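# Four arms draw along a printed board band with pen

## Task

Using the pen block, draw over the entire printed band on the board so the centre line of the mark stays on the band the whole way; any stretch where that centre strays off the band is penalised, and the nib inks everything the block is dragged across. Arm bases (metres, heading in degrees counter-clockwise from +x): arm1 at x=+0.69 y=+1.33 z=+0.82 heading -130; arm2 at x=-0.83 y=+1.40 z=+0.72 heading -64; arm3 at x=-0.93 y=-1.17 z=+0.73 heading +50; arm4 at x=+0.86 y=-1.40 z=+0.78 heading +109. The result must hold on its own at the end, not only because a robot is keeping it there.

## Robot and tools

Robots: four identical i2rt Big YAM arms named arm1, arm2, arm3 and arm4. Each has six revolute joints, a two-finger gripper and a wrist camera. With joints 1 and 6 at zero and the hand level and pointing ahead, the wrist camera rides above the hand and looks toward the fingertips. Reach is roughly 1.0 m from the joint 1 axis. Joints move at different speeds, so the hand can sweep a wide, curved path between two postures. The arms do not coordinate with each other; if one stalls, the rest keep going.

Frame: one shared scene frame, origin on the floor, +z up, metres. Bases are listed in the task with headings in degrees counter-clockwise from +x. The "hand" point is midway between the fingertips; the hand z axis runs along the fingers and the fingers open along hand y. No output prints the true foot poses. Fixed cameras cam_high and cam_wide are in the room; each arm has armN_cam_wrist. Calibration (OpenCV style, K, distortion, T_world_to_cam) is supplied and may be off by a couple of degrees and several millimetres; wrist camera poses are derived from reported joint angles and inherit their errors.

Tool execute_actions: argument "actions" is a list holding exactly one action, or empty to just read state and images. The action is an object keyed by robot name; each robot entry contains "joints", an object of absolute joint targets by name (not offsets). Names, units and ranges: joint1_rad -2.879 to 2.879 (base yaw, positive counter-clockwise from above, zero points along the foot heading); joint2_rad 0 to 3.141 (shoulder, zero has the upper arm pointing back roughly level, positive lifts it up then forward); joint3_rad 0 to 3.019 (elbow, zero folded, positive opens); joint4_rad -1.692 to 1.57 (hand pitch, positive tips fingers up); joint5_rad -1.57 to 1.57 (sideways hand swing, positive to the arm's right); joint6_rad -2.094 to 2.094 (hand roll, positive clockwise viewed from behind); gripper_m 0 to 0.093 (fingertip gap in metres). Done tolerances are ±0.045, ±0.14, ±0.09, ±0.055, ±0.03, ±0.035 rad and ±0.003 m respectively. Any subset of joints and robots may be given; all start together and may finish at different times; one action runs at most 15 s. Omitted joints may still be driving toward earlier targets. Optional "cameras": list of camera names or "all" (null or omitted means all, [] means none). An unknown key, unknown camera or out-of-range number rejects the call entirely and nothing moves. Grip force tops out near 50 to 62 N per pad.

Tool wait: "seconds" from 0 to 10; commands nothing new and returns state and images. Tool zoom_image: "camera" plus "region" [x0, y0, x1, y1] in pixels of that camera's latest full image, origin top-left, at most 504 by 504. Tool finished_scene: "scene" number; irreversible, ends the current scene and reports success. Replying without any tool call ends everything.

Reading results: joint_positions are measured angles. The pictures line lists cameras in image order. joint_status per joint: reached; off_target (stopped short, may still push); contact_stop or time_out (old target dropped, holds where it stopped; a timed-out joint may keep a nearby target and keep pushing, listed under on_its_own); not_followed (a self/inter-arm collision check withheld the targets, shown with "joint command not followed" and usually a cause line; the gripper part still runs, and withheld targets may be retried later). on_its_own lists uncommanded behaviour; "held at" is the held target, not the position. To relieve a pushing joint, command its reported position. If a result reports a stop, later movement calls in the same reply are skipped.

Cautions: the arms do not stop on contact and can push hard; sustained pushing or holding a load heats motors. MOTOR HOT appears from 85 °C; at 100 °C the arm goes limp and falls (OVER-TEMPERATURE FAULT, joints read limit_stop_at_motor_heat; resend targets after cooling). A hard squeeze between two arms ends the run; the anti-collision check ignores fingers, gripper housings and wrist cameras and may act late. Tiny target changes may not move a joint. Do not knock objects out of the work area, drop or slam the pen, or drag it off the band; loose objects may occasionally get nudged by outside disturbances. Shorter robot motion is better, and the finished trace must remain without a robot holding anything in place.

Each tool is called after "Emit:" in YAML: its name, and indented under it one key for each argument.

## Session

Emit:
execute_actions:
  actions: []

Scene clock: 0.00 s.
Motor temperatures (°C, as the motors report them): arm1=[27 23 27 27 25 27] | arm2=[25 27 24 27 26 24] | arm3=[24 27 27 25 25 25] | arm4=[28 25 25 27 24 25]
arm1.joint_positions: joint1_rad=-0.806 joint2_rad=+0.326 joint3_rad=+1.492 joint4_rad=-1.441 joint5_rad=+0.031 joint6_rad=+0.678 gripper_m=+0.094
arm1.joint_status: not commanded
arm1.hand: x=+0.6227 y=+1.3331 z=+1.4211 quat_wxyz=(-0.208, -0.759, +0.245, +0.566) (m; scene frame)
arm2.joint_positions: joint1_rad=+0.647 joint2_rad=+0.424 joint3_rad=+1.395 joint4_rad=-1.575 joint5_rad=+0.227 joint6_rad=-0.107 gripper_m=+0.095
arm2.joint_status: not commanded
arm2.hand: x=-0.7281 y=+1.3111 z=+1.2494 quat_wxyz=(-0.408, -0.205, -0.860, +0.227) (m; scene frame)
arm3.joint_positions: joint1_rad=+0.528 joint2_rad=+0.413 joint3_rad=+1.689 joint4_rad=-1.522 joint5_rad=-0.228 joint6_rad=-0.623 gripper_m=+0.095
arm3.joint_status: not commanded
arm3.hand: x=-0.9570 y=-1.1149 z=+1.3801 quat_wxyz=(-0.532, +0.701, -0.354, -0.317) (m; scene frame)
arm4.joint_positions: joint1_rad=+0.407 joint2_rad=+0.413 joint3_rad=+1.443 joint4_rad=-1.464 joint5_rad=+0.141 joint6_rad=-0.219 gripper_m=+0.094
arm4.joint_status: not commanded
arm4.hand: x=+0.7991 y=-1.2932 z=+1.3487 quat_wxyz=(-0.317, +0.789, -0.289, -0.439) (m; scene frame)
pictures: arm1_cam_wrist, arm2_cam_wrist, arm3_cam_wrist, arm4_cam_wrist, cam_high, cam_wide
Images, in order (width x height): arm1_cam_wrist 504x504, arm2_cam_wrist 504x504, arm3_cam_wrist 504x504, arm4_cam_wrist 504x504, cam_high 672x504, cam_wide 672x504.

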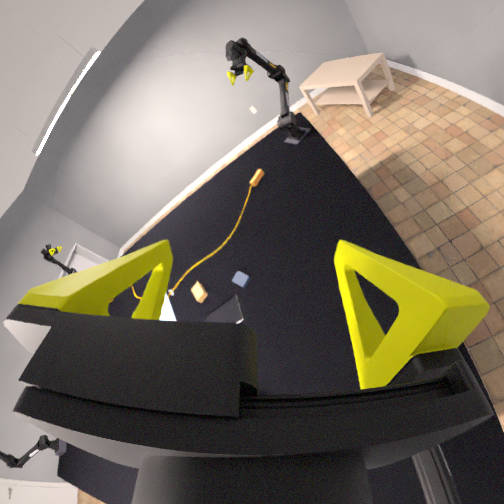

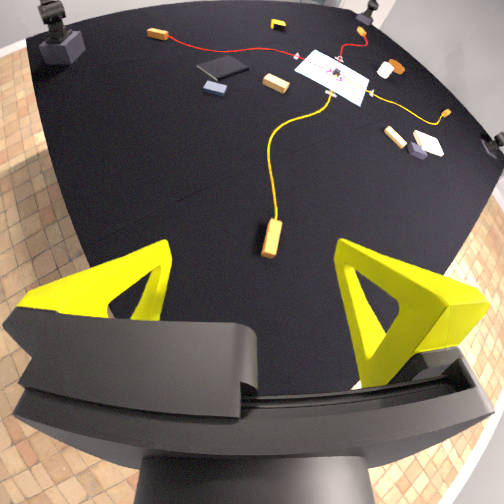

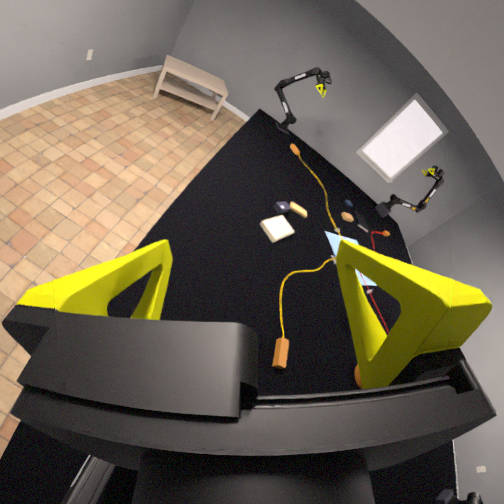

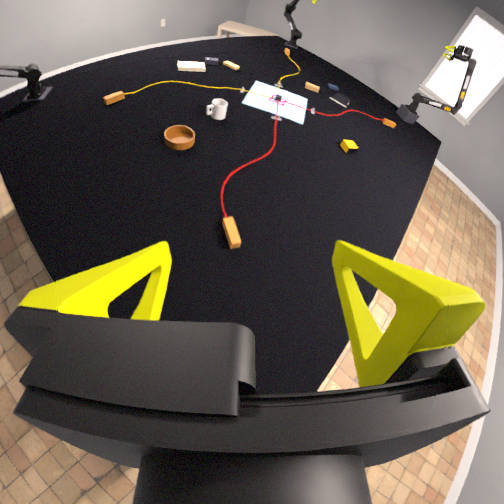

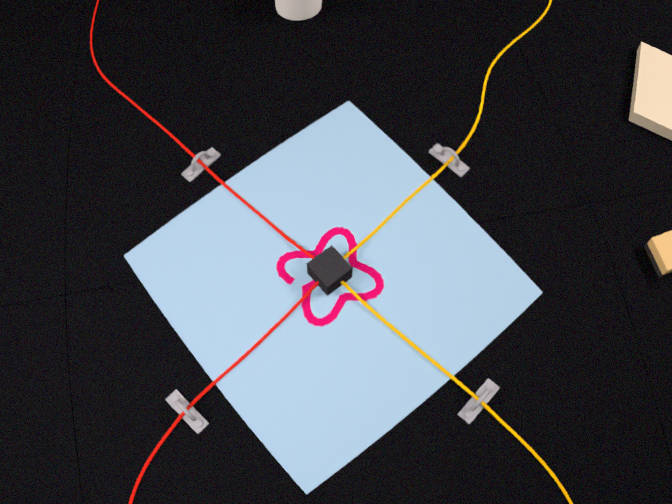

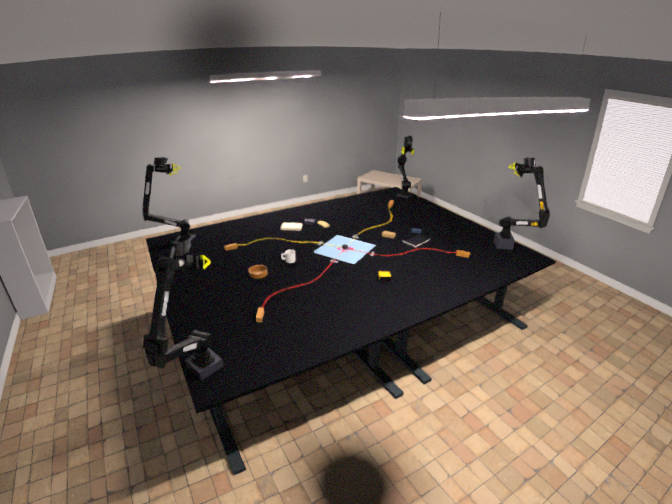

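Emit:
zoom_image:
  camera: "cam_high"
  region: [250, 200, 410, 340]

Emit:
zoom_image:
  camera: "cam_wide"
  region: [140, 170, 560, 400]

Region (250, 200, 410, 340) of cam_high's 672x504 image, scaled by 3.150, with more detail than that image has; it fills the top 441 rows of this view, and the rest is white.

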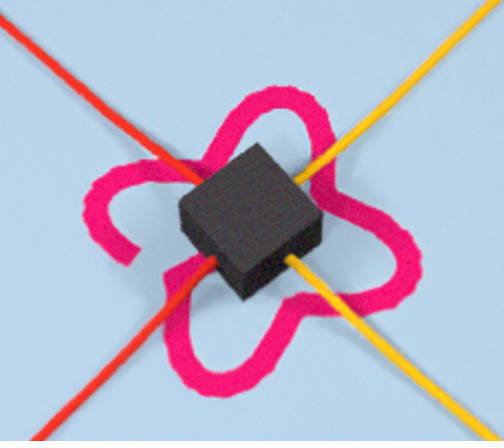

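Region (140, 170, 560, 400) of cam_wide's 672x504 image, scaled by 1.200, with more detail than that image has; it fills the top 276 rows of this view, and the rest is white.

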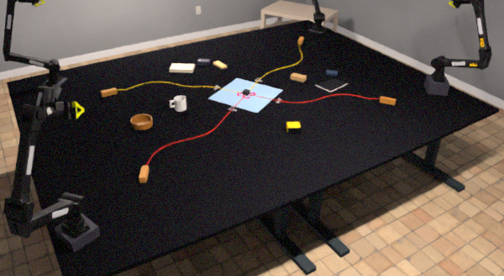

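Emit:
execute_actions:
  actions:
    - {"arm1":{"joints":{"joint1_rad":0.56,"joint2_rad":2.0,"joint3_rad":1.7,"joint4_rad":-1.27,"joint5_rad":0,"joint6_rad":0}},"arm2":{"joints":{"joint1_rad":0.05,"joint2_rad":1.7,"joint3_rad":1.4,"joint4_rad":-1.27,"joint5_rad":0,"joint6_rad":0}},"arm3":{"joints":{"joint1_rad":-0.13,"joint2_rad":2.0,"joint3_rad":1.8,"joint4_rad":-1.37,"joint5_rad":0,"joint6_rad":0}},"arm4":{"joints":{"joint1_rad":0.276,"joint2_rad":2.1,"joint3_rad":1.9,"joint4_rad":-1.37,"joint5_rad":0,"joint6_rad":0}}}

Scene clock: 7.73 s.
Motor temperatures (°C, as the motors report them): arm1=[27 24 28 27 25 27] | arm2=[25 27 25 27 26 24] | arm3=[24 28 28 25 25 25] | arm4=[28 26 26 27 24 25]
arm1.joint_positions: joint1_rad=+0.560 joint2_rad=+1.985 joint3_rad=+1.695 joint4_rad=-1.262 joint5_rad=+0.000 joint6_rad=+0.008 gripper_m=+0.094
arm1.joint_status: all done
arm1.hand: x=+0.6148 y=+0.7327 z=+0.9134 quat_wxyz=(-0.005, -0.754, -0.656, +0.006) (m; scene frame)
arm2.joint_positions: joint1_rad=+0.049 joint2_rad=+1.702 joint3_rad=+1.388 joint4_rad=-1.279 joint5_rad=+0.001 joint6_rad=-0.013 gripper_m=+0.095
arm2.joint_status: all done
arm2.hand: x=-0.5809 y=+0.9662 z=+0.8538 quat_wxyz=(+0.016, -0.500, -0.866, -0.002) (m; scene frame)
arm3.joint_positions: joint1_rad=-0.127 joint2_rad=+1.993 joint3_rad=+1.791 joint4_rad=-1.368 joint5_rad=-0.003 joint6_rad=-0.014 gripper_m=+0.095
arm3.joint_status: all done
arm3.hand: x=-0.4790 y=-0.7476 z=+0.8556 quat_wxyz=(+0.000, +0.373, -0.928, -0.004) (m; scene frame)
arm4.joint_positions: joint1_rad=+0.283 joint2_rad=+2.083 joint3_rad=+1.896 joint4_rad=-1.373 joint5_rad=+0.004 joint6_rad=-0.010 gripper_m=+0.094
arm4.joint_status: all done
arm4.hand: x=+0.4841 y=-0.8750 z=+0.8913 quat_wxyz=(-0.001, +0.892, -0.452, -0.007) (m; scene frame)
pictures: arm1_cam_wrist, arm2_cam_wrist, arm3_cam_wrist, arm4_cam_wrist, cam_high, cam_wide
camera_calibration (this result's frames):
arm1_cam_wrist: T_world_to_cam=[[-0.990849, 0.134913, -0.00417468, 0.507558], [0.107806, 0.809618, 0.576972, -1.17911], [0.0812212, 0.571242, -0.816753, 0.399438], [0, 0, 0, 1]] pos_world=[0.597585, 0.657972, 1.00867]
arm2_cam_wrist: T_world_to_cam=[[-0.860888, -0.508765, 0.00543625, -0.0102235], [-0.4008, 0.684704, 0.60872, -1.41117], [-0.313418, 0.521861, -0.793366, 0.116874], [0, 0, 0, 1]] pos_world=[-0.53777, 0.900043, 0.95179]
arm3_cam_wrist: T_world_to_cam=[[0.685403, -0.728159, -0.00277108, -0.212377], [-0.59737, -0.564461, 0.569678, -1.18949], [-0.41638, -0.388803, -0.821863, 0.334425], [0, 0, 0, 1]] pos_world=[-0.425751, -0.696037, 0.951887]
arm4_cam_wrist: T_world_to_cam=[[0.814981, 0.579334, -0.0133342, 0.13015], [0.47902, -0.660558, 0.578103, -1.31908], [0.326106, -0.47753, -0.815855, 0.275537], [0, 0, 0, 1]] pos_world=[0.435941, -0.815153, 0.989098]
Images, in order (width x height): arm1_cam_wrist 504x504, arm2_cam_wrist 504x504, arm3_cam_wrist 504x504, arm4_cam_wrist 504x504, cam_high 672x504, cam_wide 672x504.

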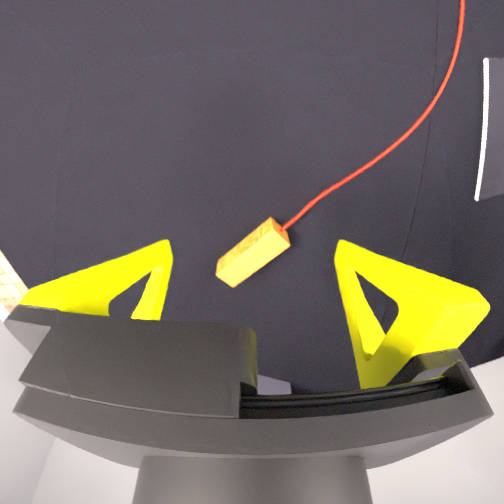

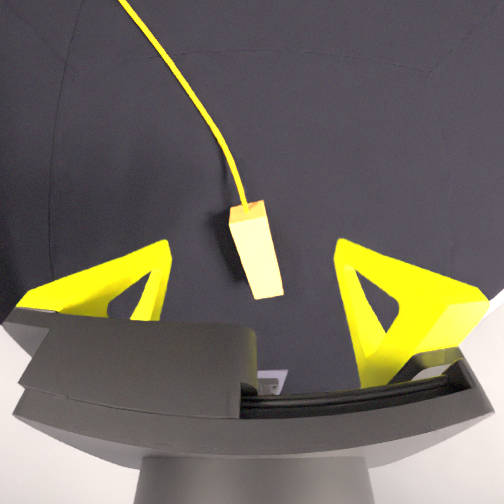

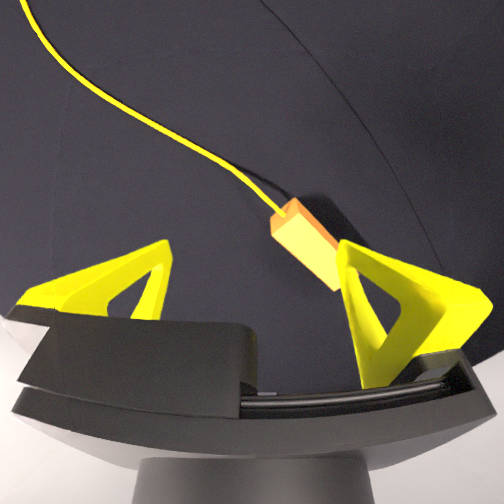

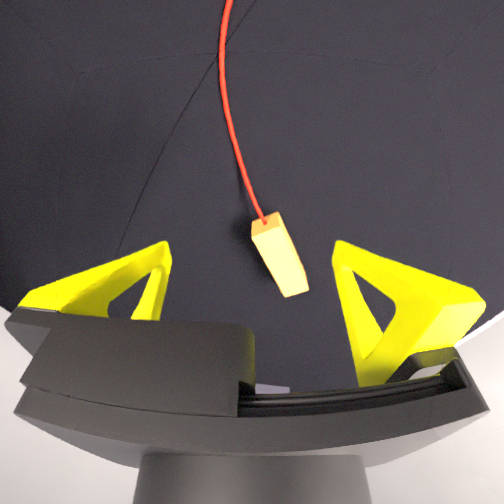

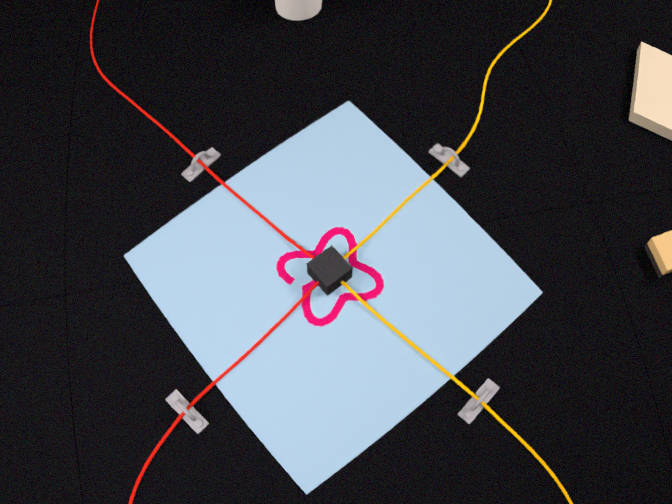

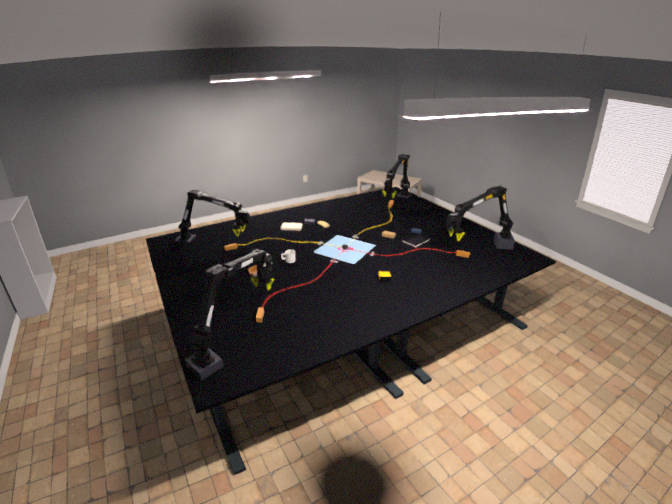

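Emit:
execute_actions:
  actions:
    - {"arm1":{"joints":{"joint1_rad":0.55,"joint2_rad":1.836,"joint3_rad":1.189,"joint4_rad":-0.923,"joint6_rad":0.78}},"arm2":{"joints":{"joint1_rad":0.035,"joint2_rad":1.568,"joint3_rad":1.054,"joint4_rad":-1.057,"joint6_rad":-0.19}},"arm3":{"joints":{"joint1_rad":-0.232,"joint2_rad":1.904,"joint3_rad":1.517,"joint4_rad":-1.184,"joint6_rad":-0.71}},"arm4":{"joints":{"joint1_rad":0.234,"joint2_rad":1.915,"joint3_rad":1.417,"joint4_rad":-1.073,"joint6_rad":-0.38}}}
  cameras: ["arm1_cam_wrist","arm2_cam_wrist","arm3_cam_wrist","arm4_cam_wrist"]

Scene clock: 15.57 s.
Motor temperatures (°C, as the motors report them): arm1=[27 25 30 27 25 27] | arm2=[25 28 26 27 26 24] | arm3=[24 29 29 25 25 25] | arm4=[28 27 28 27 24 25]
arm1.joint_positions: joint1_rad=+0.559 joint2_rad=+1.826 joint3_rad=+1.189 joint4_rad=-0.932 joint5_rad=+0.000 joint6_rad=+0.772 gripper_m=+0.094
arm1.joint_status: all done
arm1.hand: x=+0.6294 y=+0.8487 z=+0.8257 quat_wxyz=(+0.001, -0.945, -0.327, +0.000) (m; scene frame)
arm2.joint_positions: joint1_rad=+0.045 joint2_rad=+1.563 joint3_rad=+1.044 joint4_rad=-1.072 joint5_rad=+0.001 joint6_rad=-0.176 gripper_m=+0.095
arm2.joint_status: all done
arm2.hand: x=-0.6238 y=+1.0382 z=+0.7955 quat_wxyz=(+0.016, -0.429, -0.903, -0.003) (m; scene frame)
arm3.joint_positions: joint1_rad=-0.244 joint2_rad=+1.908 joint3_rad=+1.520 joint4_rad=-1.196 joint5_rad=-0.001 joint6_rad=-0.696 gripper_m=+0.095
arm3.joint_status: all done
arm3.hand: x=-0.4747 y=-0.8337 z=+0.8048 quat_wxyz=(+0.006, +0.617, -0.787, -0.003) (m; scene frame)
arm4.joint_positions: joint1_rad=+0.231 joint2_rad=+1.902 joint3_rad=+1.424 joint4_rad=-1.089 joint5_rad=+0.003 joint6_rad=-0.369 gripper_m=+0.094
arm4.joint_status: all done
arm4.hand: x=+0.5626 y=-0.9366 z=+0.8254 quat_wxyz=(+0.000, +0.950, -0.311, -0.005) (m; scene frame)
pictures: arm1_cam_wrist, arm2_cam_wrist, arm3_cam_wrist, arm4_cam_wrist
camera_calibration (this result's frames):
arm1_cam_wrist: T_world_to_cam=[[-0.621097, 0.783728, -0.00308532, -0.278194], [0.631529, 0.502804, 0.59022, -1.30422], [0.464123, 0.364635, -0.807237, 0.186845], [0, 0, 0, 1]] pos_world=[0.564146, 0.805663, 0.919744]
arm2_cam_wrist: T_world_to_cam=[[-0.76924, -0.638959, 0.00055064, 0.185956], [-0.506507, 0.610306, 0.60908, -1.4312], [-0.389513, 0.46825, -0.793109, 0.0275632], [0, 0, 0, 1]] pos_world=[-0.57113, 0.97938, 0.893471]
arm3_cam_wrist: T_world_to_cam=[[0.968628, -0.248406, -0.00742828, 0.260026], [-0.198885, -0.792756, 0.576179, -1.21295], [-0.149015, -0.556626, -0.81729, 0.244339], [0, 0, 0, 1]] pos_world=[-0.456696, -0.760979, 0.900505]
arm4_cam_wrist: T_world_to_cam=[[0.602061, 0.798363, -0.0117958, 0.424652], [0.653176, -0.483968, 0.582354, -1.29537], [0.459221, -0.358318, -0.81285, 0.201089], [0, 0, 0, 1]] pos_world=[0.498093, -0.89389, 0.922828]
Images, in order (width x height): arm1_cam_wrist 504x504, arm2_cam_wrist 504x504, arm3_cam_wrist 504x504, arm4_cam_wrist 504x504.

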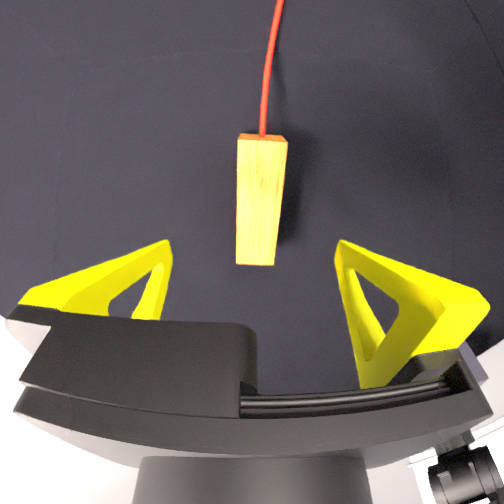

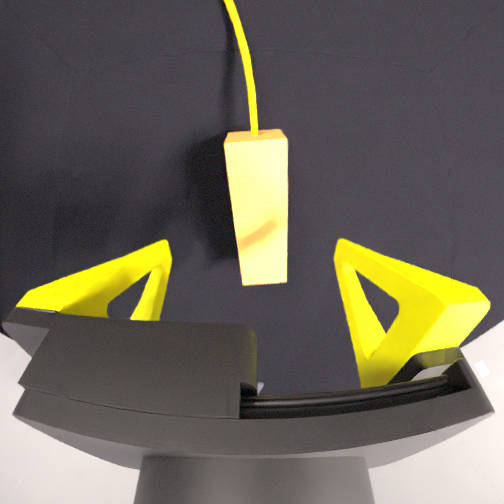

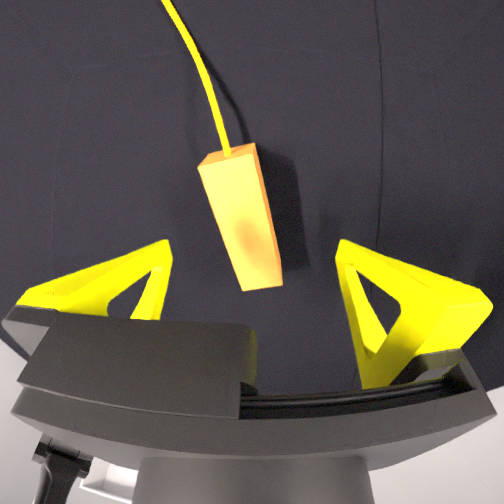

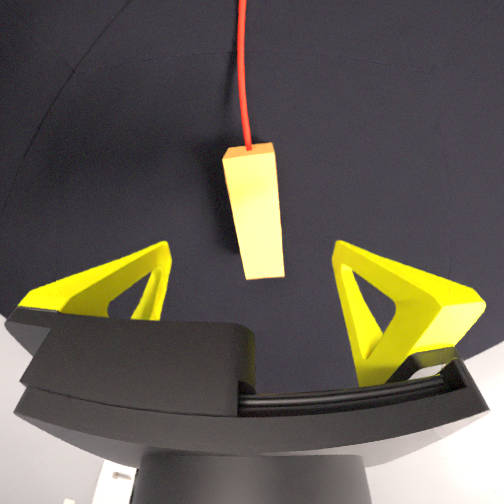

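Emit:
execute_actions:
  actions:
    - {"arm1":{"joints":{"joint2_rad":2.004,"joint3_rad":1.18,"joint4_rad":-0.75}},"arm2":{"joints":{"joint2_rad":1.665,"joint3_rad":1.008,"joint4_rad":-0.90,"joint6_rad":-0.25}},"arm3":{"joints":{"joint2_rad":1.99,"joint3_rad":1.459,"joint4_rad":-1.035,"joint6_rad":-0.88}},"arm4":{"joints":{"joint2_rad":2.035,"joint3_rad":1.36,"joint4_rad":-0.90,"joint6_rad":-0.48}}}
  cameras: ["arm1_cam_wrist","arm2_cam_wrist","arm3_cam_wrist","arm4_cam_wrist"]

Scene clock: 19.43 s.
Motor temperatures (°C, as the motors report them): arm1=[27 26 30 27 25 27] | arm2=[25 28 26 27 26 24] | arm3=[24 30 29 25 25 25] | arm4=[28 28 28 27 24 25]
arm1.joint_positions: joint1_rad=+0.559 joint2_rad=+2.007 joint3_rad=+1.180 joint4_rad=-0.758 joint5_rad=+0.000 joint6_rad=+0.772 gripper_m=+0.094
arm1.joint_status: all done
arm1.hand: x=+0.6283 y=+0.8410 z=+0.7370 quat_wxyz=(+0.008, -0.945, -0.327, -0.004) (m; scene frame)
arm2.joint_positions: joint1_rad=+0.045 joint2_rad=+1.672 joint3_rad=+1.003 joint4_rad=-0.915 joint5_rad=+0.001 joint6_rad=-0.237 gripper_m=+0.095
arm2.joint_status: all done
arm2.hand: x=-0.6196 y=+1.0291 z=+0.7387 quat_wxyz=(+0.013, -0.402, -0.916, -0.002) (m; scene frame)
arm3.joint_positions: joint1_rad=-0.244 joint2_rad=+1.987 joint3_rad=+1.463 joint4_rad=-1.047 joint5_rad=-0.001 joint6_rad=-0.866 gripper_m=+0.095
arm3.joint_status: all done
arm3.hand: x=-0.4698 y=-0.8297 z=+0.7419 quat_wxyz=(-0.001, +0.681, -0.732, -0.003) (m; scene frame)
arm4.joint_positions: joint1_rad=+0.232 joint2_rad=+2.029 joint3_rad=+1.368 joint4_rad=-0.916 joint5_rad=+0.003 joint6_rad=-0.470 gripper_m=+0.094
arm4.joint_status: all done
arm4.hand: x=+0.5611 y=-0.9364 z=+0.7402 quat_wxyz=(+0.003, +0.965, -0.262, -0.001) (m; scene frame)
pictures: arm1_cam_wrist, arm2_cam_wrist, arm3_cam_wrist, arm4_cam_wrist
camera_calibration (this result's frames):
arm1_cam_wrist: T_world_to_cam=[[-0.62079, 0.783935, 0.00805319, -0.28173], [0.630471, 0.493105, 0.59946, -1.24526], [0.465967, 0.377216, -0.800364, 0.101699], [0, 0, 0, 1]] pos_world=[0.56282, 0.796543, 0.830152]
arm2_cam_wrist: T_world_to_cam=[[-0.729316, -0.684177, 0.000342043, 0.254859], [-0.545076, 0.581339, 0.6041, -1.37923], [-0.413511, 0.440394, -0.796908, 0.00501847], [0, 0, 0, 1]] pos_world=[-0.563839, 0.973961, 0.837108]
arm3_cam_wrist: T_world_to_cam=[[0.996695, -0.0812184, 0.00134351, 0.401154], [-0.0676162, -0.820379, 0.567808, -1.1276], [-0.0450143, -0.566022, -0.82316, 0.241247], [0, 0, 0, 1]] pos_world=[-0.465213, -0.75593, 0.838307]
arm4_cam_wrist: T_world_to_cam=[[0.518421, 0.854992, -0.0151014, 0.526766], [0.695159, -0.411091, 0.58971, -1.20545], [0.49799, -0.316216, -0.807474, 0.146292], [0, 0, 0, 1]] pos_world=[0.492041, -0.89967, 0.836947]
Images, in order (width x height): arm1_cam_wrist 504x504, arm2_cam_wrist 504x504, arm3_cam_wrist 504x504, arm4_cam_wrist 504x504.

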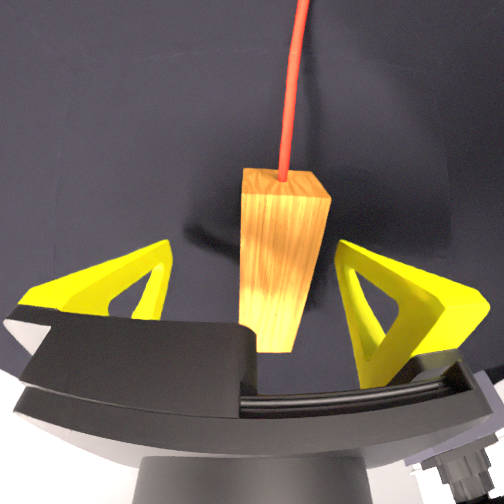

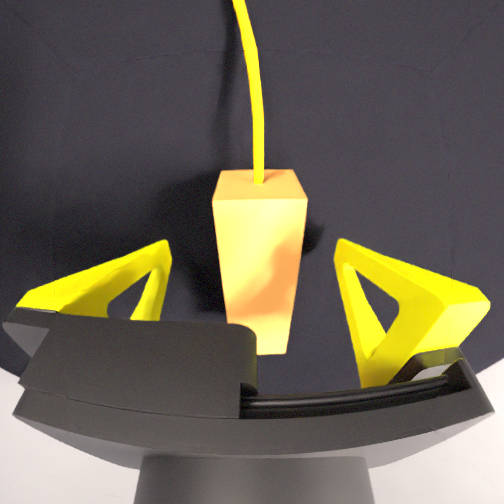

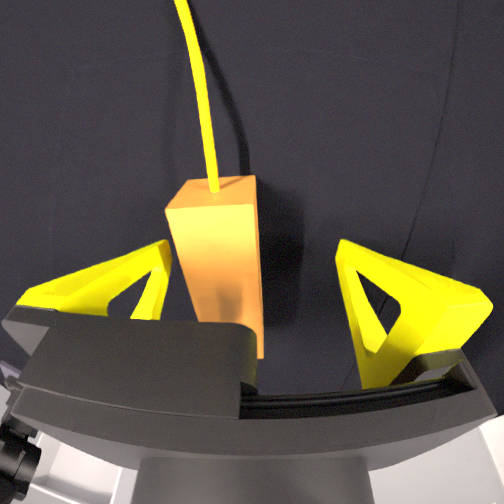

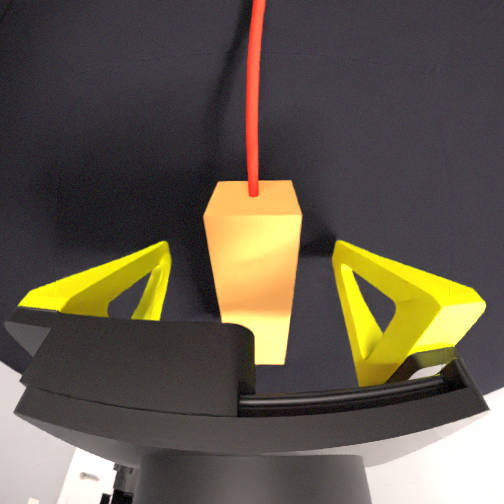

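Emit:
execute_actions:
  actions:
    - {"arm1":{"joints":{"gripper_m":0.0}},"arm2":{"joints":{"gripper_m":0.0}},"arm3":{"joints":{"gripper_m":0.0}},"arm4":{"joints":{"gripper_m":0.0}}}

Scene clock: 21.30 s.
Motor temperatures (°C, as the motors report them): arm1=[27 26 30 27 25 27] | arm2=[25 28 26 27 26 24] | arm3=[24 30 29 25 25 25] | arm4=[28 28 28 27 24 25]
arm1.joint_positions: joint1_rad=+0.559 joint2_rad=+2.007 joint3_rad=+1.180 joint4_rad=-0.758 joint5_rad=+0.001 joint6_rad=+0.774 gripper_m=+0.034
arm1.joint_status: gripper_m off_target (ended at +0.034, target +0.000)
arm1.hand: x=+0.6280 y=+0.8409 z=+0.7370 quat_wxyz=(+0.008, -0.945, -0.326, -0.003) (m; scene frame)
arm2.joint_positions: joint1_rad=+0.044 joint2_rad=+1.672 joint3_rad=+1.003 joint4_rad=-0.915 joint5_rad=+0.000 joint6_rad=-0.238 gripper_m=+0.035
arm2.joint_status: gripper_m off_target (ended at +0.035, target +0.000)
arm2.hand: x=-0.6196 y=+1.0290 z=+0.7387 quat_wxyz=(+0.013, -0.402, -0.916, -0.002) (m; scene frame)
arm3.joint_positions: joint1_rad=-0.244 joint2_rad=+1.987 joint3_rad=+1.463 joint4_rad=-1.046 joint5_rad=-0.001 joint6_rad=-0.868 gripper_m=+0.035
arm3.joint_status: gripper_m off_target (ended at +0.035, target +0.000)
arm3.hand: x=-0.4696 y=-0.8295 z=+0.7419 quat_wxyz=(-0.002, +0.682, -0.731, -0.003) (m; scene frame)
arm4.joint_positions: joint1_rad=+0.232 joint2_rad=+2.029 joint3_rad=+1.368 joint4_rad=-0.916 joint5_rad=+0.002 joint6_rad=-0.471 gripper_m=+0.034
arm4.joint_status: gripper_m off_target (ended at +0.034, target +0.000)
arm4.hand: x=+0.5609 y=-0.9364 z=+0.7402 quat_wxyz=(+0.003, +0.965, -0.262, -0.001) (m; scene frame)
pictures: arm1_cam_wrist, arm2_cam_wrist, arm3_cam_wrist, arm4_cam_wrist, cam_high, cam_wide
camera_calibration (this result's frames):
arm1_cam_wrist: T_world_to_cam=[[-0.619298, 0.785112, 0.00835435, -0.284044], [0.631904, 0.492076, 0.598797, -1.24458], [0.466012, 0.376113, -0.800857, 0.103134], [0, 0, 0, 1]] pos_world=[0.562483, 0.796642, 0.830217]
arm2_cam_wrist: T_world_to_cam=[[-0.728796, -0.684731, 0.0000418247, 0.255856], [-0.545839, 0.581003, 0.603735, -1.37904], [-0.41342, 0.439977, -0.797185, 0.00574782], [0, 0, 0, 1]] pos_world=[-0.563888, 0.973888, 0.837144]
arm3_cam_wrist: T_world_to_cam=[[0.996877, -0.0789428, 0.0019717, 0.402492], [-0.0661437, -0.821093, 0.566949, -1.12667], [-0.0431376, -0.565309, -0.82375, 0.243291], [0, 0, 0, 1]] pos_world=[-0.465262, -0.755796, 0.838384]
arm4_cam_wrist: T_world_to_cam=[[0.517434, 0.855581, -0.0156185, 0.52833], [0.696131, -0.410248, 0.589151, -1.20468], [0.497659, -0.315719, -0.807872, 0.14732], [0, 0, 0, 1]] pos_world=[0.491921, -0.899732, 0.837004]
Images, in order (width x height): arm1_cam_wrist 504x504, arm2_cam_wrist 504x504, arm3_cam_wrist 504x504, arm4_cam_wrist 504x504, cam_high 672x504, cam_wide 672x504.

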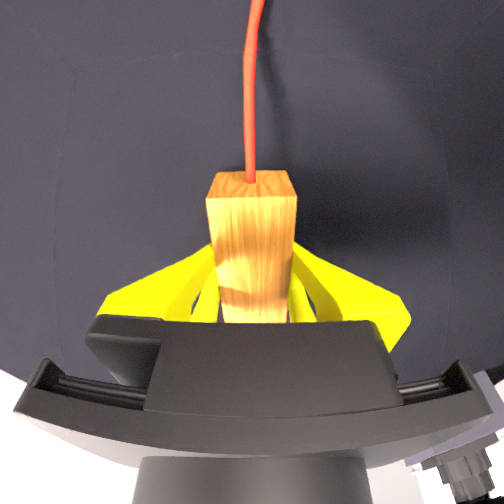

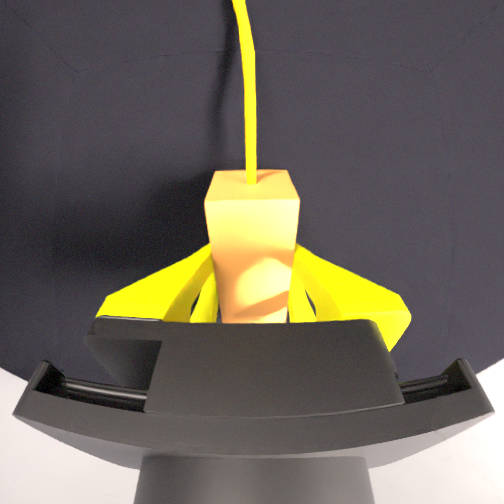

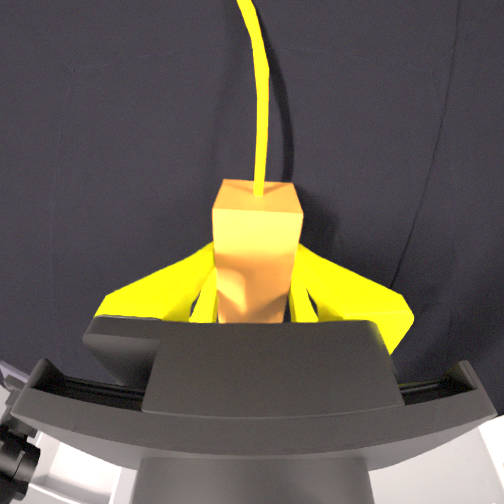

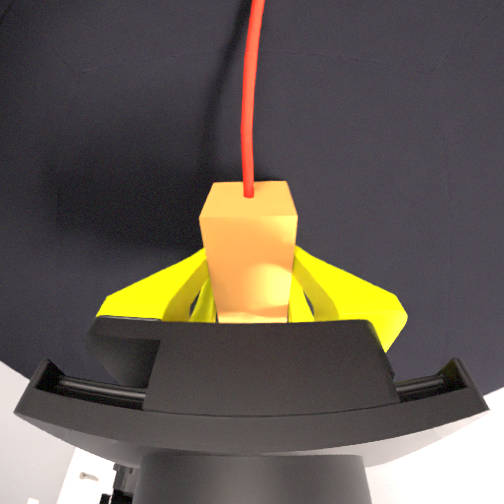

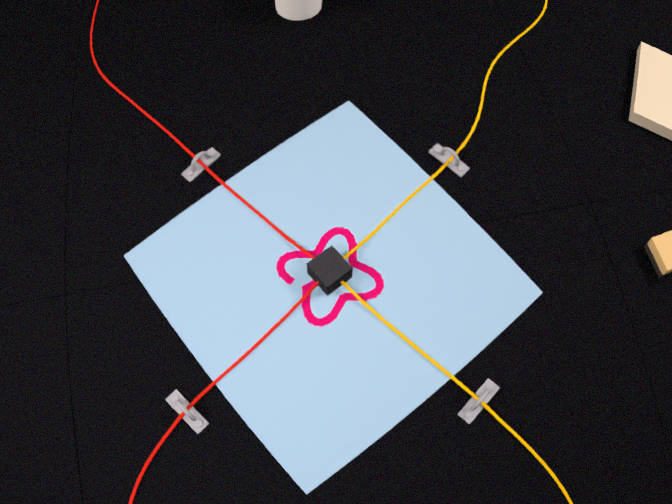

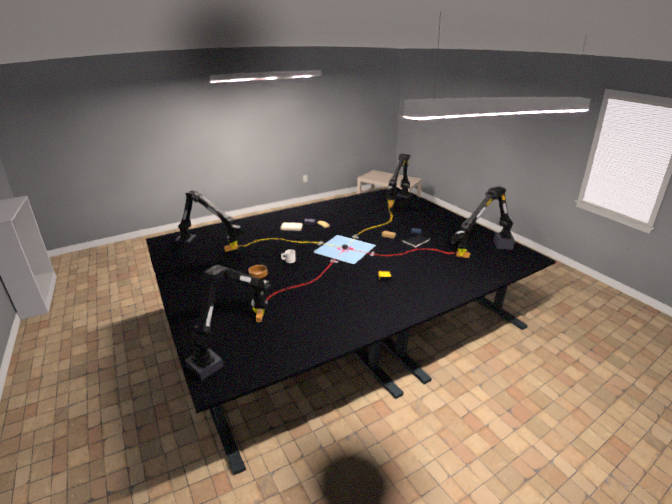

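Emit:
execute_actions:
  actions:
    - {"arm1":{"joints":{"joint2_rad":1.847,"joint3_rad":1.1}},"arm2":{"joints":{"joint2_rad":1.492,"joint3_rad":0.95}},"arm3":{"joints":{"joint2_rad":1.817,"joint3_rad":1.38}},"arm4":{"joints":{"joint2_rad":1.863,"joint3_rad":1.28}}}
  cameras: []

Emit:
execute_actions:
  actions:
    - {"arm1":{"joints":{"joint3_rad":0.985,"joint4_rad":-0.70}},"arm2":{"joints":{"joint3_rad":0.855,"joint4_rad":-0.93}},"arm3":{"joints":{"joint3_rad":1.264,"joint4_rad":-1.01}},"arm4":{"joints":{"joint3_rad":1.166,"joint4_rad":-0.86}}}
  cameras: ["cam_high","cam_wide"]

Emit:
zoom_image:
  camera: "cam_wide"
  region: [180, 170, 520, 340]

Scene clock: 29.63 s.
Motor temperatures (°C, as the motors report them): arm1=[27 26 30 27 25 27] | arm2=[25 28 27 27 26 24] | arm3=[24 30 30 25 25 25] | arm4=[28 28 28 27 24 25]
arm1.joint_positions: joint1_rad=+0.559 joint2_rad=+1.839 joint3_rad=+1.097 joint4_rad=-0.752 joint5_rad=+0.001 joint6_rad=+0.774 gripper_m=+0.034
arm1.joint_status: all done
arm1.hand: x=+0.6295 y=+0.8515 z=+0.7931 quat_wxyz=(-0.032, -0.945, -0.326, +0.017) (m; scene frame)
arm2.joint_positions: joint1_rad=+0.044 joint2_rad=+1.485 joint3_rad=+0.935 joint4_rad=-0.908 joint5_rad=+0.000 joint6_rad=-0.238 gripper_m=+0.035
arm2.joint_status: all done
arm2.hand: x=-0.6254 y=+1.0407 z=+0.7911 quat_wxyz=(-0.038, -0.401, -0.915, +0.037) (m; scene frame)
arm3.joint_positions: joint1_rad=-0.244 joint2_rad=+1.816 joint3_rad=+1.376 joint4_rad=-1.037 joint5_rad=-0.001 joint6_rad=-0.868 gripper_m=+0.035
arm3.joint_status: all done
arm3.hand: x=-0.4855 y=-0.8415 z=+0.8032 quat_wxyz=(-0.047, +0.681, -0.730, +0.003) (m; scene frame)
arm4.joint_positions: joint1_rad=+0.232 joint2_rad=+1.847 joint3_rad=+1.282 joint4_rad=-0.909 joint5_rad=+0.002 joint6_rad=-0.471 gripper_m=+0.034
arm4.joint_status: all done
arm4.hand: x=+0.5688 y=-0.9476 z=+0.8076 quat_wxyz=(-0.031, +0.964, -0.262, -0.039) (m; scene frame)
pictures: none
No camera images: the call's "cameras" was empty. Leave "cameras" out to get every camera's image.

Scene clock: 30.70 s.
Motor temperatures (°C, as the motors report them): arm1=[27 26 30 27 25 27] | arm2=[25 28 27 27 26 24] | arm3=[24 30 30 25 25 25] | arm4=[28 28 28 27 24 25]
arm1.joint_positions: joint1_rad=+0.559 joint2_rad=+1.839 joint3_rad=+0.982 joint4_rad=-0.707 joint5_rad=+0.001 joint6_rad=+0.774 gripper_m=+0.034
arm1.joint_status: all done
arm1.hand: x=+0.6358 y=+0.8996 z=+0.7620 quat_wxyz=(-0.001, -0.945, -0.326, +0.001) (m; scene frame)
arm2.joint_positions: joint1_rad=+0.044 joint2_rad=+1.489 joint3_rad=+0.843 joint4_rad=-0.920 joint5_rad=+0.000 joint6_rad=-0.238 gripper_m=+0.035
arm2.joint_status: all done
arm2.hand: x=-0.6481 y=+1.0808 z=+0.7593 quat_wxyz=(+0.005, -0.401, -0.916, +0.004) (m; scene frame)
arm3.joint_positions: joint1_rad=-0.244 joint2_rad=+1.816 joint3_rad=+1.261 joint4_rad=-1.017 joint5_rad=-0.001 joint6_rad=-0.868 gripper_m=+0.035
arm3.joint_status: all done
arm3.hand: x=-0.5213 y=-0.8676 z=+0.7635 quat_wxyz=(+0.000, +0.682, -0.731, -0.003) (m; scene frame)
arm4.joint_positions: joint1_rad=+0.232 joint2_rad=+1.849 joint3_rad=+1.175 joint4_rad=-0.869 joint5_rad=+0.002 joint6_rad=-0.471 gripper_m=+0.034
arm4.joint_status: all done
arm4.hand: x=+0.5904 y=-0.9818 z=+0.7720 quat_wxyz=(-0.008, +0.965, -0.262, -0.013) (m; scene frame)
pictures: cam_high, cam_wide
Images, in order (width x height): cam_high 672x504, cam_wide 672x504.

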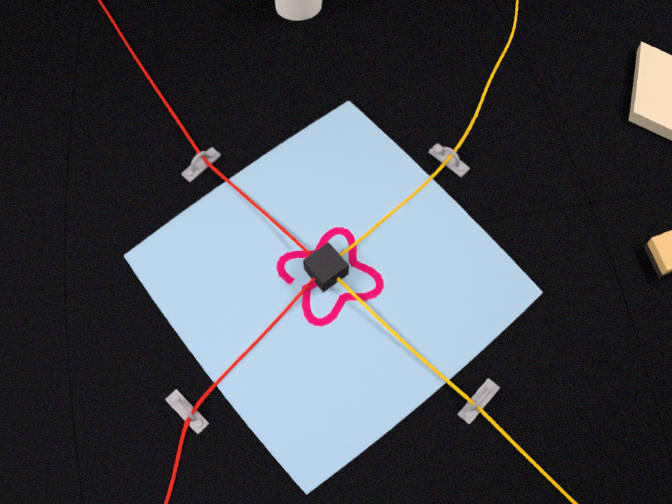

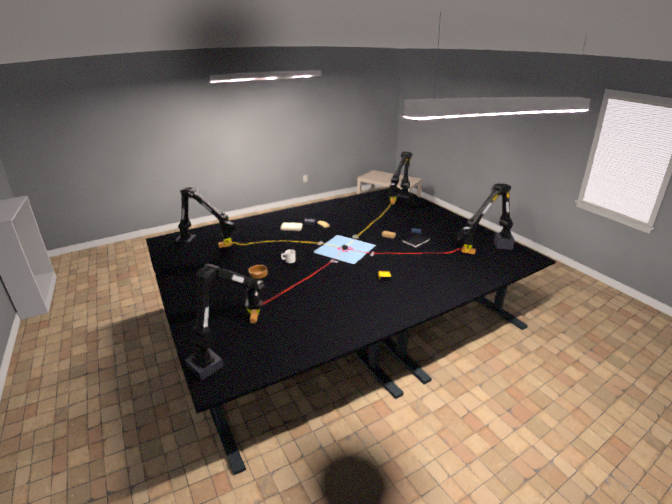

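Region (180, 170, 520, 340) of cam_wide's 672x504 image, scaled by 1.482, with more detail than that image has.

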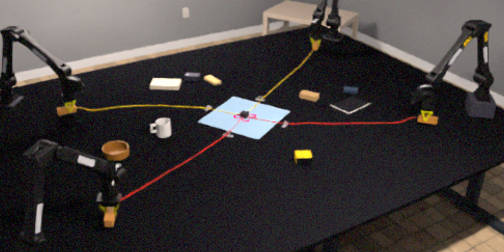

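Emit:
zoom_image:
  camera: "cam_high"
  region: [250, 200, 410, 340]

Region (250, 200, 410, 340) of cam_high's 672x504 image, scaled by 3.150, with more detail than that image has; it fills the top 441 rows of this view, and the rest is white.

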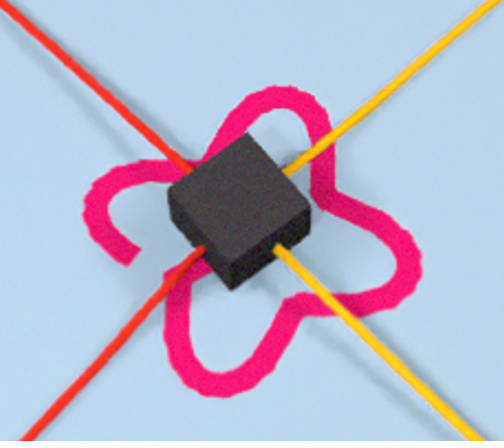

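Emit:
execute_actions:
  actions:
    - {"arm1":{"joints":{"joint4_rad":-0.76}},"arm2":{"joints":{"joint4_rad":-0.955}},"arm3":{"joints":{"joint4_rad":-0.8}},"arm4":{"joints":{"joint4_rad":-0.80}}}
  cameras: ["cam_high"]

Emit:
zoom_image:
  camera: "cam_high"
  region: [250, 200, 410, 340]

Scene clock: 39.23 s.
Motor temperatures (°C, as the motors report them): arm1=[27 26 30 27 25 27] | arm2=[25 28 27 27 26 24] | arm3=[24 31 30 25 25 25] | arm4=[28 28 28 27 24 25]
arm1.joint_positions: joint1_rad=+0.559 joint2_rad=+1.839 joint3_rad=+0.982 joint4_rad=-0.748 joint5_rad=+0.001 joint6_rad=+0.774 gripper_m=+0.034
arm1.joint_status: all done
arm1.hand: x=+0.6370 y=+0.9099 z=+0.7622 quat_wxyz=(+0.018, -0.945, -0.326, -0.008) (m; scene frame)
arm2.joint_positions: joint1_rad=+0.044 joint2_rad=+1.489 joint3_rad=+0.843 joint4_rad=-0.936 joint5_rad=+0.000 joint6_rad=-0.238 gripper_m=+0.035
arm2.joint_status: all done
arm2.hand: x=-0.6500 y=+1.0842 z=+0.7594 quat_wxyz=(+0.012, -0.402, -0.916, -0.001) (m; scene frame)
arm3.joint_positions: joint1_rad=-0.244 joint2_rad=+1.816 joint3_rad=+1.261 joint4_rad=-0.815 joint5_rad=-0.001 joint6_rad=-0.868 gripper_m=+0.035
arm3.joint_status: all done
arm3.hand: x=-0.4815 y=-0.8384 z=+0.7684 quat_wxyz=(-0.100, +0.679, -0.728, +0.009) (m; scene frame)
arm4.joint_positions: joint1_rad=+0.232 joint2_rad=+1.849 joint3_rad=+1.175 joint4_rad=-0.816 joint5_rad=+0.002 joint6_rad=-0.471 gripper_m=+0.034
arm4.joint_status: all done
arm4.hand: x=+0.5834 y=-0.9709 z=+0.7727 quat_wxyz=(-0.025, +0.964, -0.262, -0.033) (m; scene frame)
pictures: cam_high
Images, in order (width x height): cam_high 672x504.

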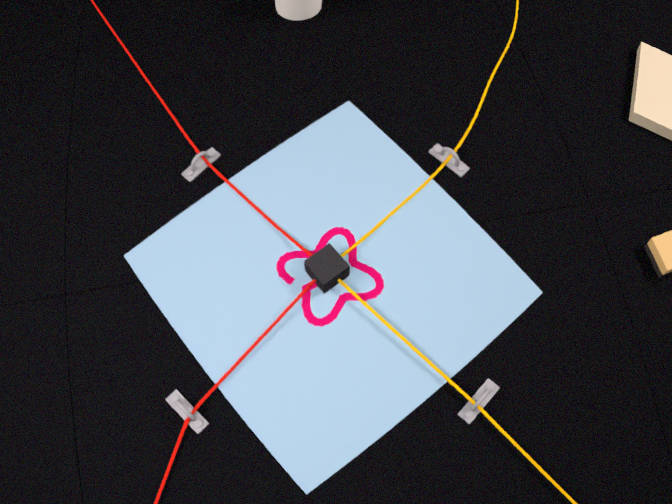

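Region (250, 200, 410, 340) of cam_high's 672x504 image, scaled by 3.150, with more detail than that image has; it fills the top 441 rows of this view, and the rest is white.

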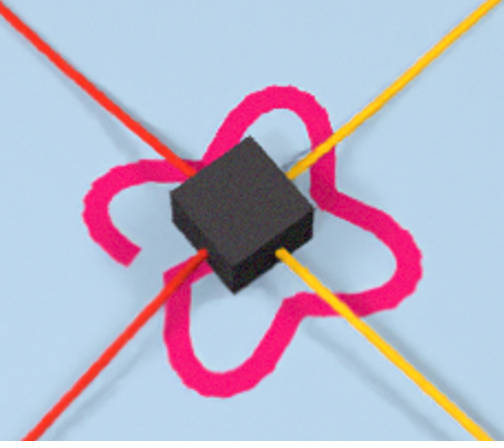

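Emit:
execute_actions:
  actions:
    - {"arm1":{"joints":{"joint4_rad":-0.82}},"arm2":{"joints":{"joint4_rad":-0.90}}}
  cameras: ["cam_high"]

Emit:
zoom_image:
  camera: "cam_high"
  region: [250, 200, 410, 340]

Scene clock: 41.43 s.
Motor temperatures (°C, as the motors report them): arm1=[27 26 30 27 25 27] | arm2=[25 28 27 27 26 24] | arm3=[24 31 30 25 25 25] | arm4=[28 28 28 27 24 25]
arm1.joint_positions: joint1_rad=+0.557 joint2_rad=+1.839 joint3_rad=+0.982 joint4_rad=-0.804 joint5_rad=+0.001 joint6_rad=+0.774 gripper_m=+0.034
arm1.joint_status: all done
arm1.hand: x=+0.6384 y=+0.9234 z=+0.7631 quat_wxyz=(+0.042, -0.945, -0.325, -0.020) (m; scene frame)
arm2.joint_positions: joint1_rad=+0.044 joint2_rad=+1.489 joint3_rad=+0.843 joint4_rad=-0.916 joint5_rad=+0.000 joint6_rad=-0.238 gripper_m=+0.035
arm2.joint_status: all done
arm2.hand: x=-0.6475 y=+1.0798 z=+0.7593 quat_wxyz=(+0.004, -0.401, -0.916, +0.005) (m; scene frame)
arm3.joint_positions: joint1_rad=-0.244 joint2_rad=+1.816 joint3_rad=+1.261 joint4_rad=-0.815 joint5_rad=-0.001 joint6_rad=-0.868 gripper_m=+0.035
arm3.joint_status: not commanded
arm3.hand: x=-0.4815 y=-0.8384 z=+0.7684 quat_wxyz=(-0.100, +0.679, -0.728, +0.009) (m; scene frame)
arm4.joint_positions: joint1_rad=+0.232 joint2_rad=+1.849 joint3_rad=+1.175 joint4_rad=-0.816 joint5_rad=+0.002 joint6_rad=-0.471 gripper_m=+0.034
arm4.joint_status: not commanded
arm4.hand: x=+0.5834 y=-0.9709 z=+0.7727 quat_wxyz=(-0.025, +0.964, -0.262, -0.033) (m; scene frame)
pictures: cam_high
Images, in order (width x height): cam_high 672x504.

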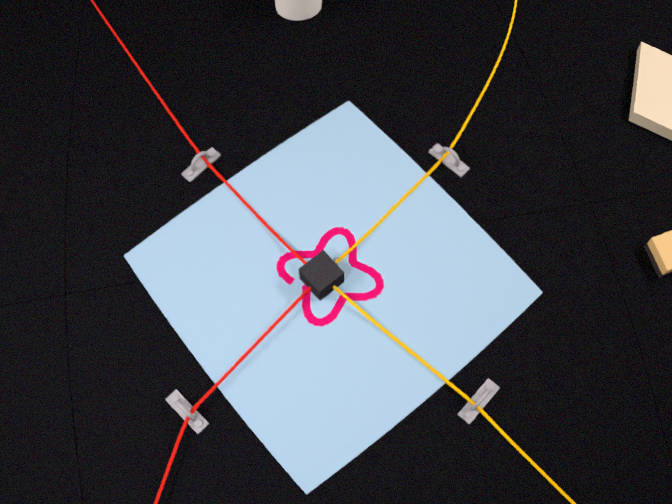

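Region (250, 200, 410, 340) of cam_high's 672x504 image, scaled by 3.150, with more detail than that image has; it fills the top 441 rows of this view, and the rest is white.

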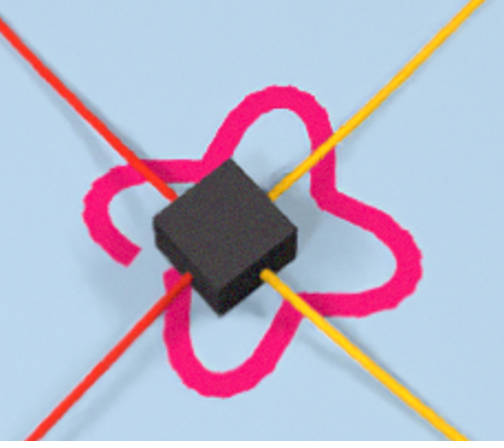

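Emit:
execute_actions:
  actions:
    - {"arm1":{"joints":{"joint4_rad":-0.91}},"arm2":{"joints":{"joint4_rad":-0.88}},"arm4":{"joints":{"joint4_rad":-0.88}}}
  cameras: ["cam_high"]

Emit:
zoom_image:
  camera: "cam_high"
  region: [250, 200, 410, 340]

Scene clock: 44.67 s.
Motor temperatures (°C, as the motors report them): arm1=[27 26 30 27 25 27] | arm2=[25 28 27 27 26 24] | arm3=[24 31 30 25 25 25] | arm4=[28 28 28 27 24 25]
arm1.joint_positions: joint1_rad=+0.557 joint2_rad=+1.839 joint3_rad=+0.982 joint4_rad=-0.893 joint5_rad=+0.001 joint6_rad=+0.774 gripper_m=+0.034
arm1.joint_status: all done
arm1.hand: x=+0.6411 y=+0.9449 z=+0.7662 quat_wxyz=(+0.082, -0.942, -0.324, -0.040) (m; scene frame)
arm2.joint_positions: joint1_rad=+0.044 joint2_rad=+1.489 joint3_rad=+0.843 joint4_rad=-0.896 joint5_rad=+0.000 joint6_rad=-0.238 gripper_m=+0.035
arm2.joint_status: all done
arm2.hand: x=-0.6451 y=+1.0755 z=+0.7594 quat_wxyz=(-0.004, -0.401, -0.916, +0.011) (m; scene frame)
arm3.joint_positions: joint1_rad=-0.244 joint2_rad=+1.816 joint3_rad=+1.261 joint4_rad=-0.815 joint5_rad=-0.001 joint6_rad=-0.868 gripper_m=+0.035
arm3.joint_status: not commanded
arm3.hand: x=-0.4815 y=-0.8384 z=+0.7684 quat_wxyz=(-0.100, +0.679, -0.728, +0.009) (m; scene frame)
arm4.joint_positions: joint1_rad=+0.232 joint2_rad=+1.849 joint3_rad=+1.175 joint4_rad=-0.861 joint5_rad=+0.002 joint6_rad=-0.471 gripper_m=+0.034
arm4.joint_status: all done
arm4.hand: x=+0.5892 y=-0.9800 z=+0.7721 quat_wxyz=(-0.010, +0.965, -0.262, -0.016) (m; scene frame)
pictures: cam_high
Images, in order (width x height): cam_high 672x504.

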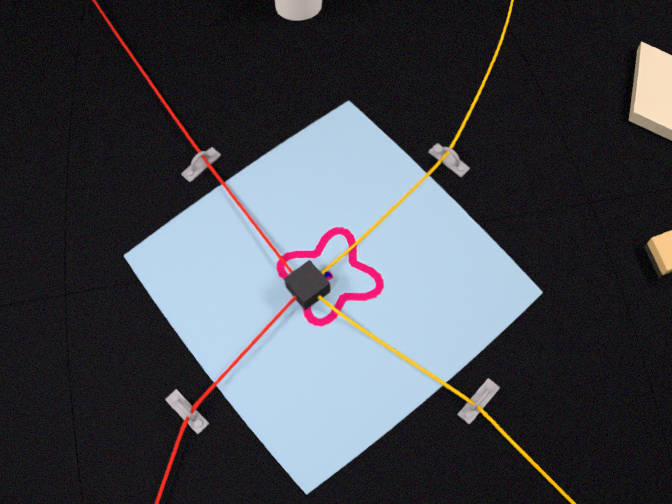

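Region (250, 200, 410, 340) of cam_high's 672x504 image, scaled by 3.150, with more detail than that image has; it fills the top 441 rows of this view, and the rest is white.

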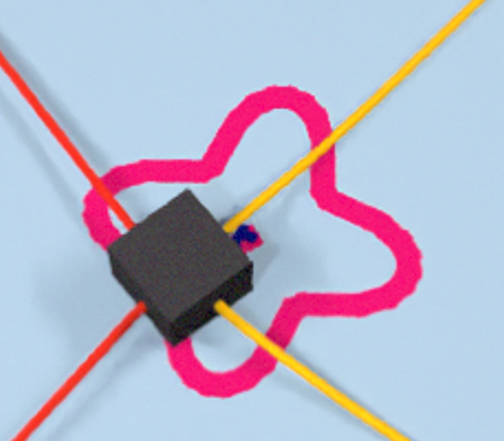

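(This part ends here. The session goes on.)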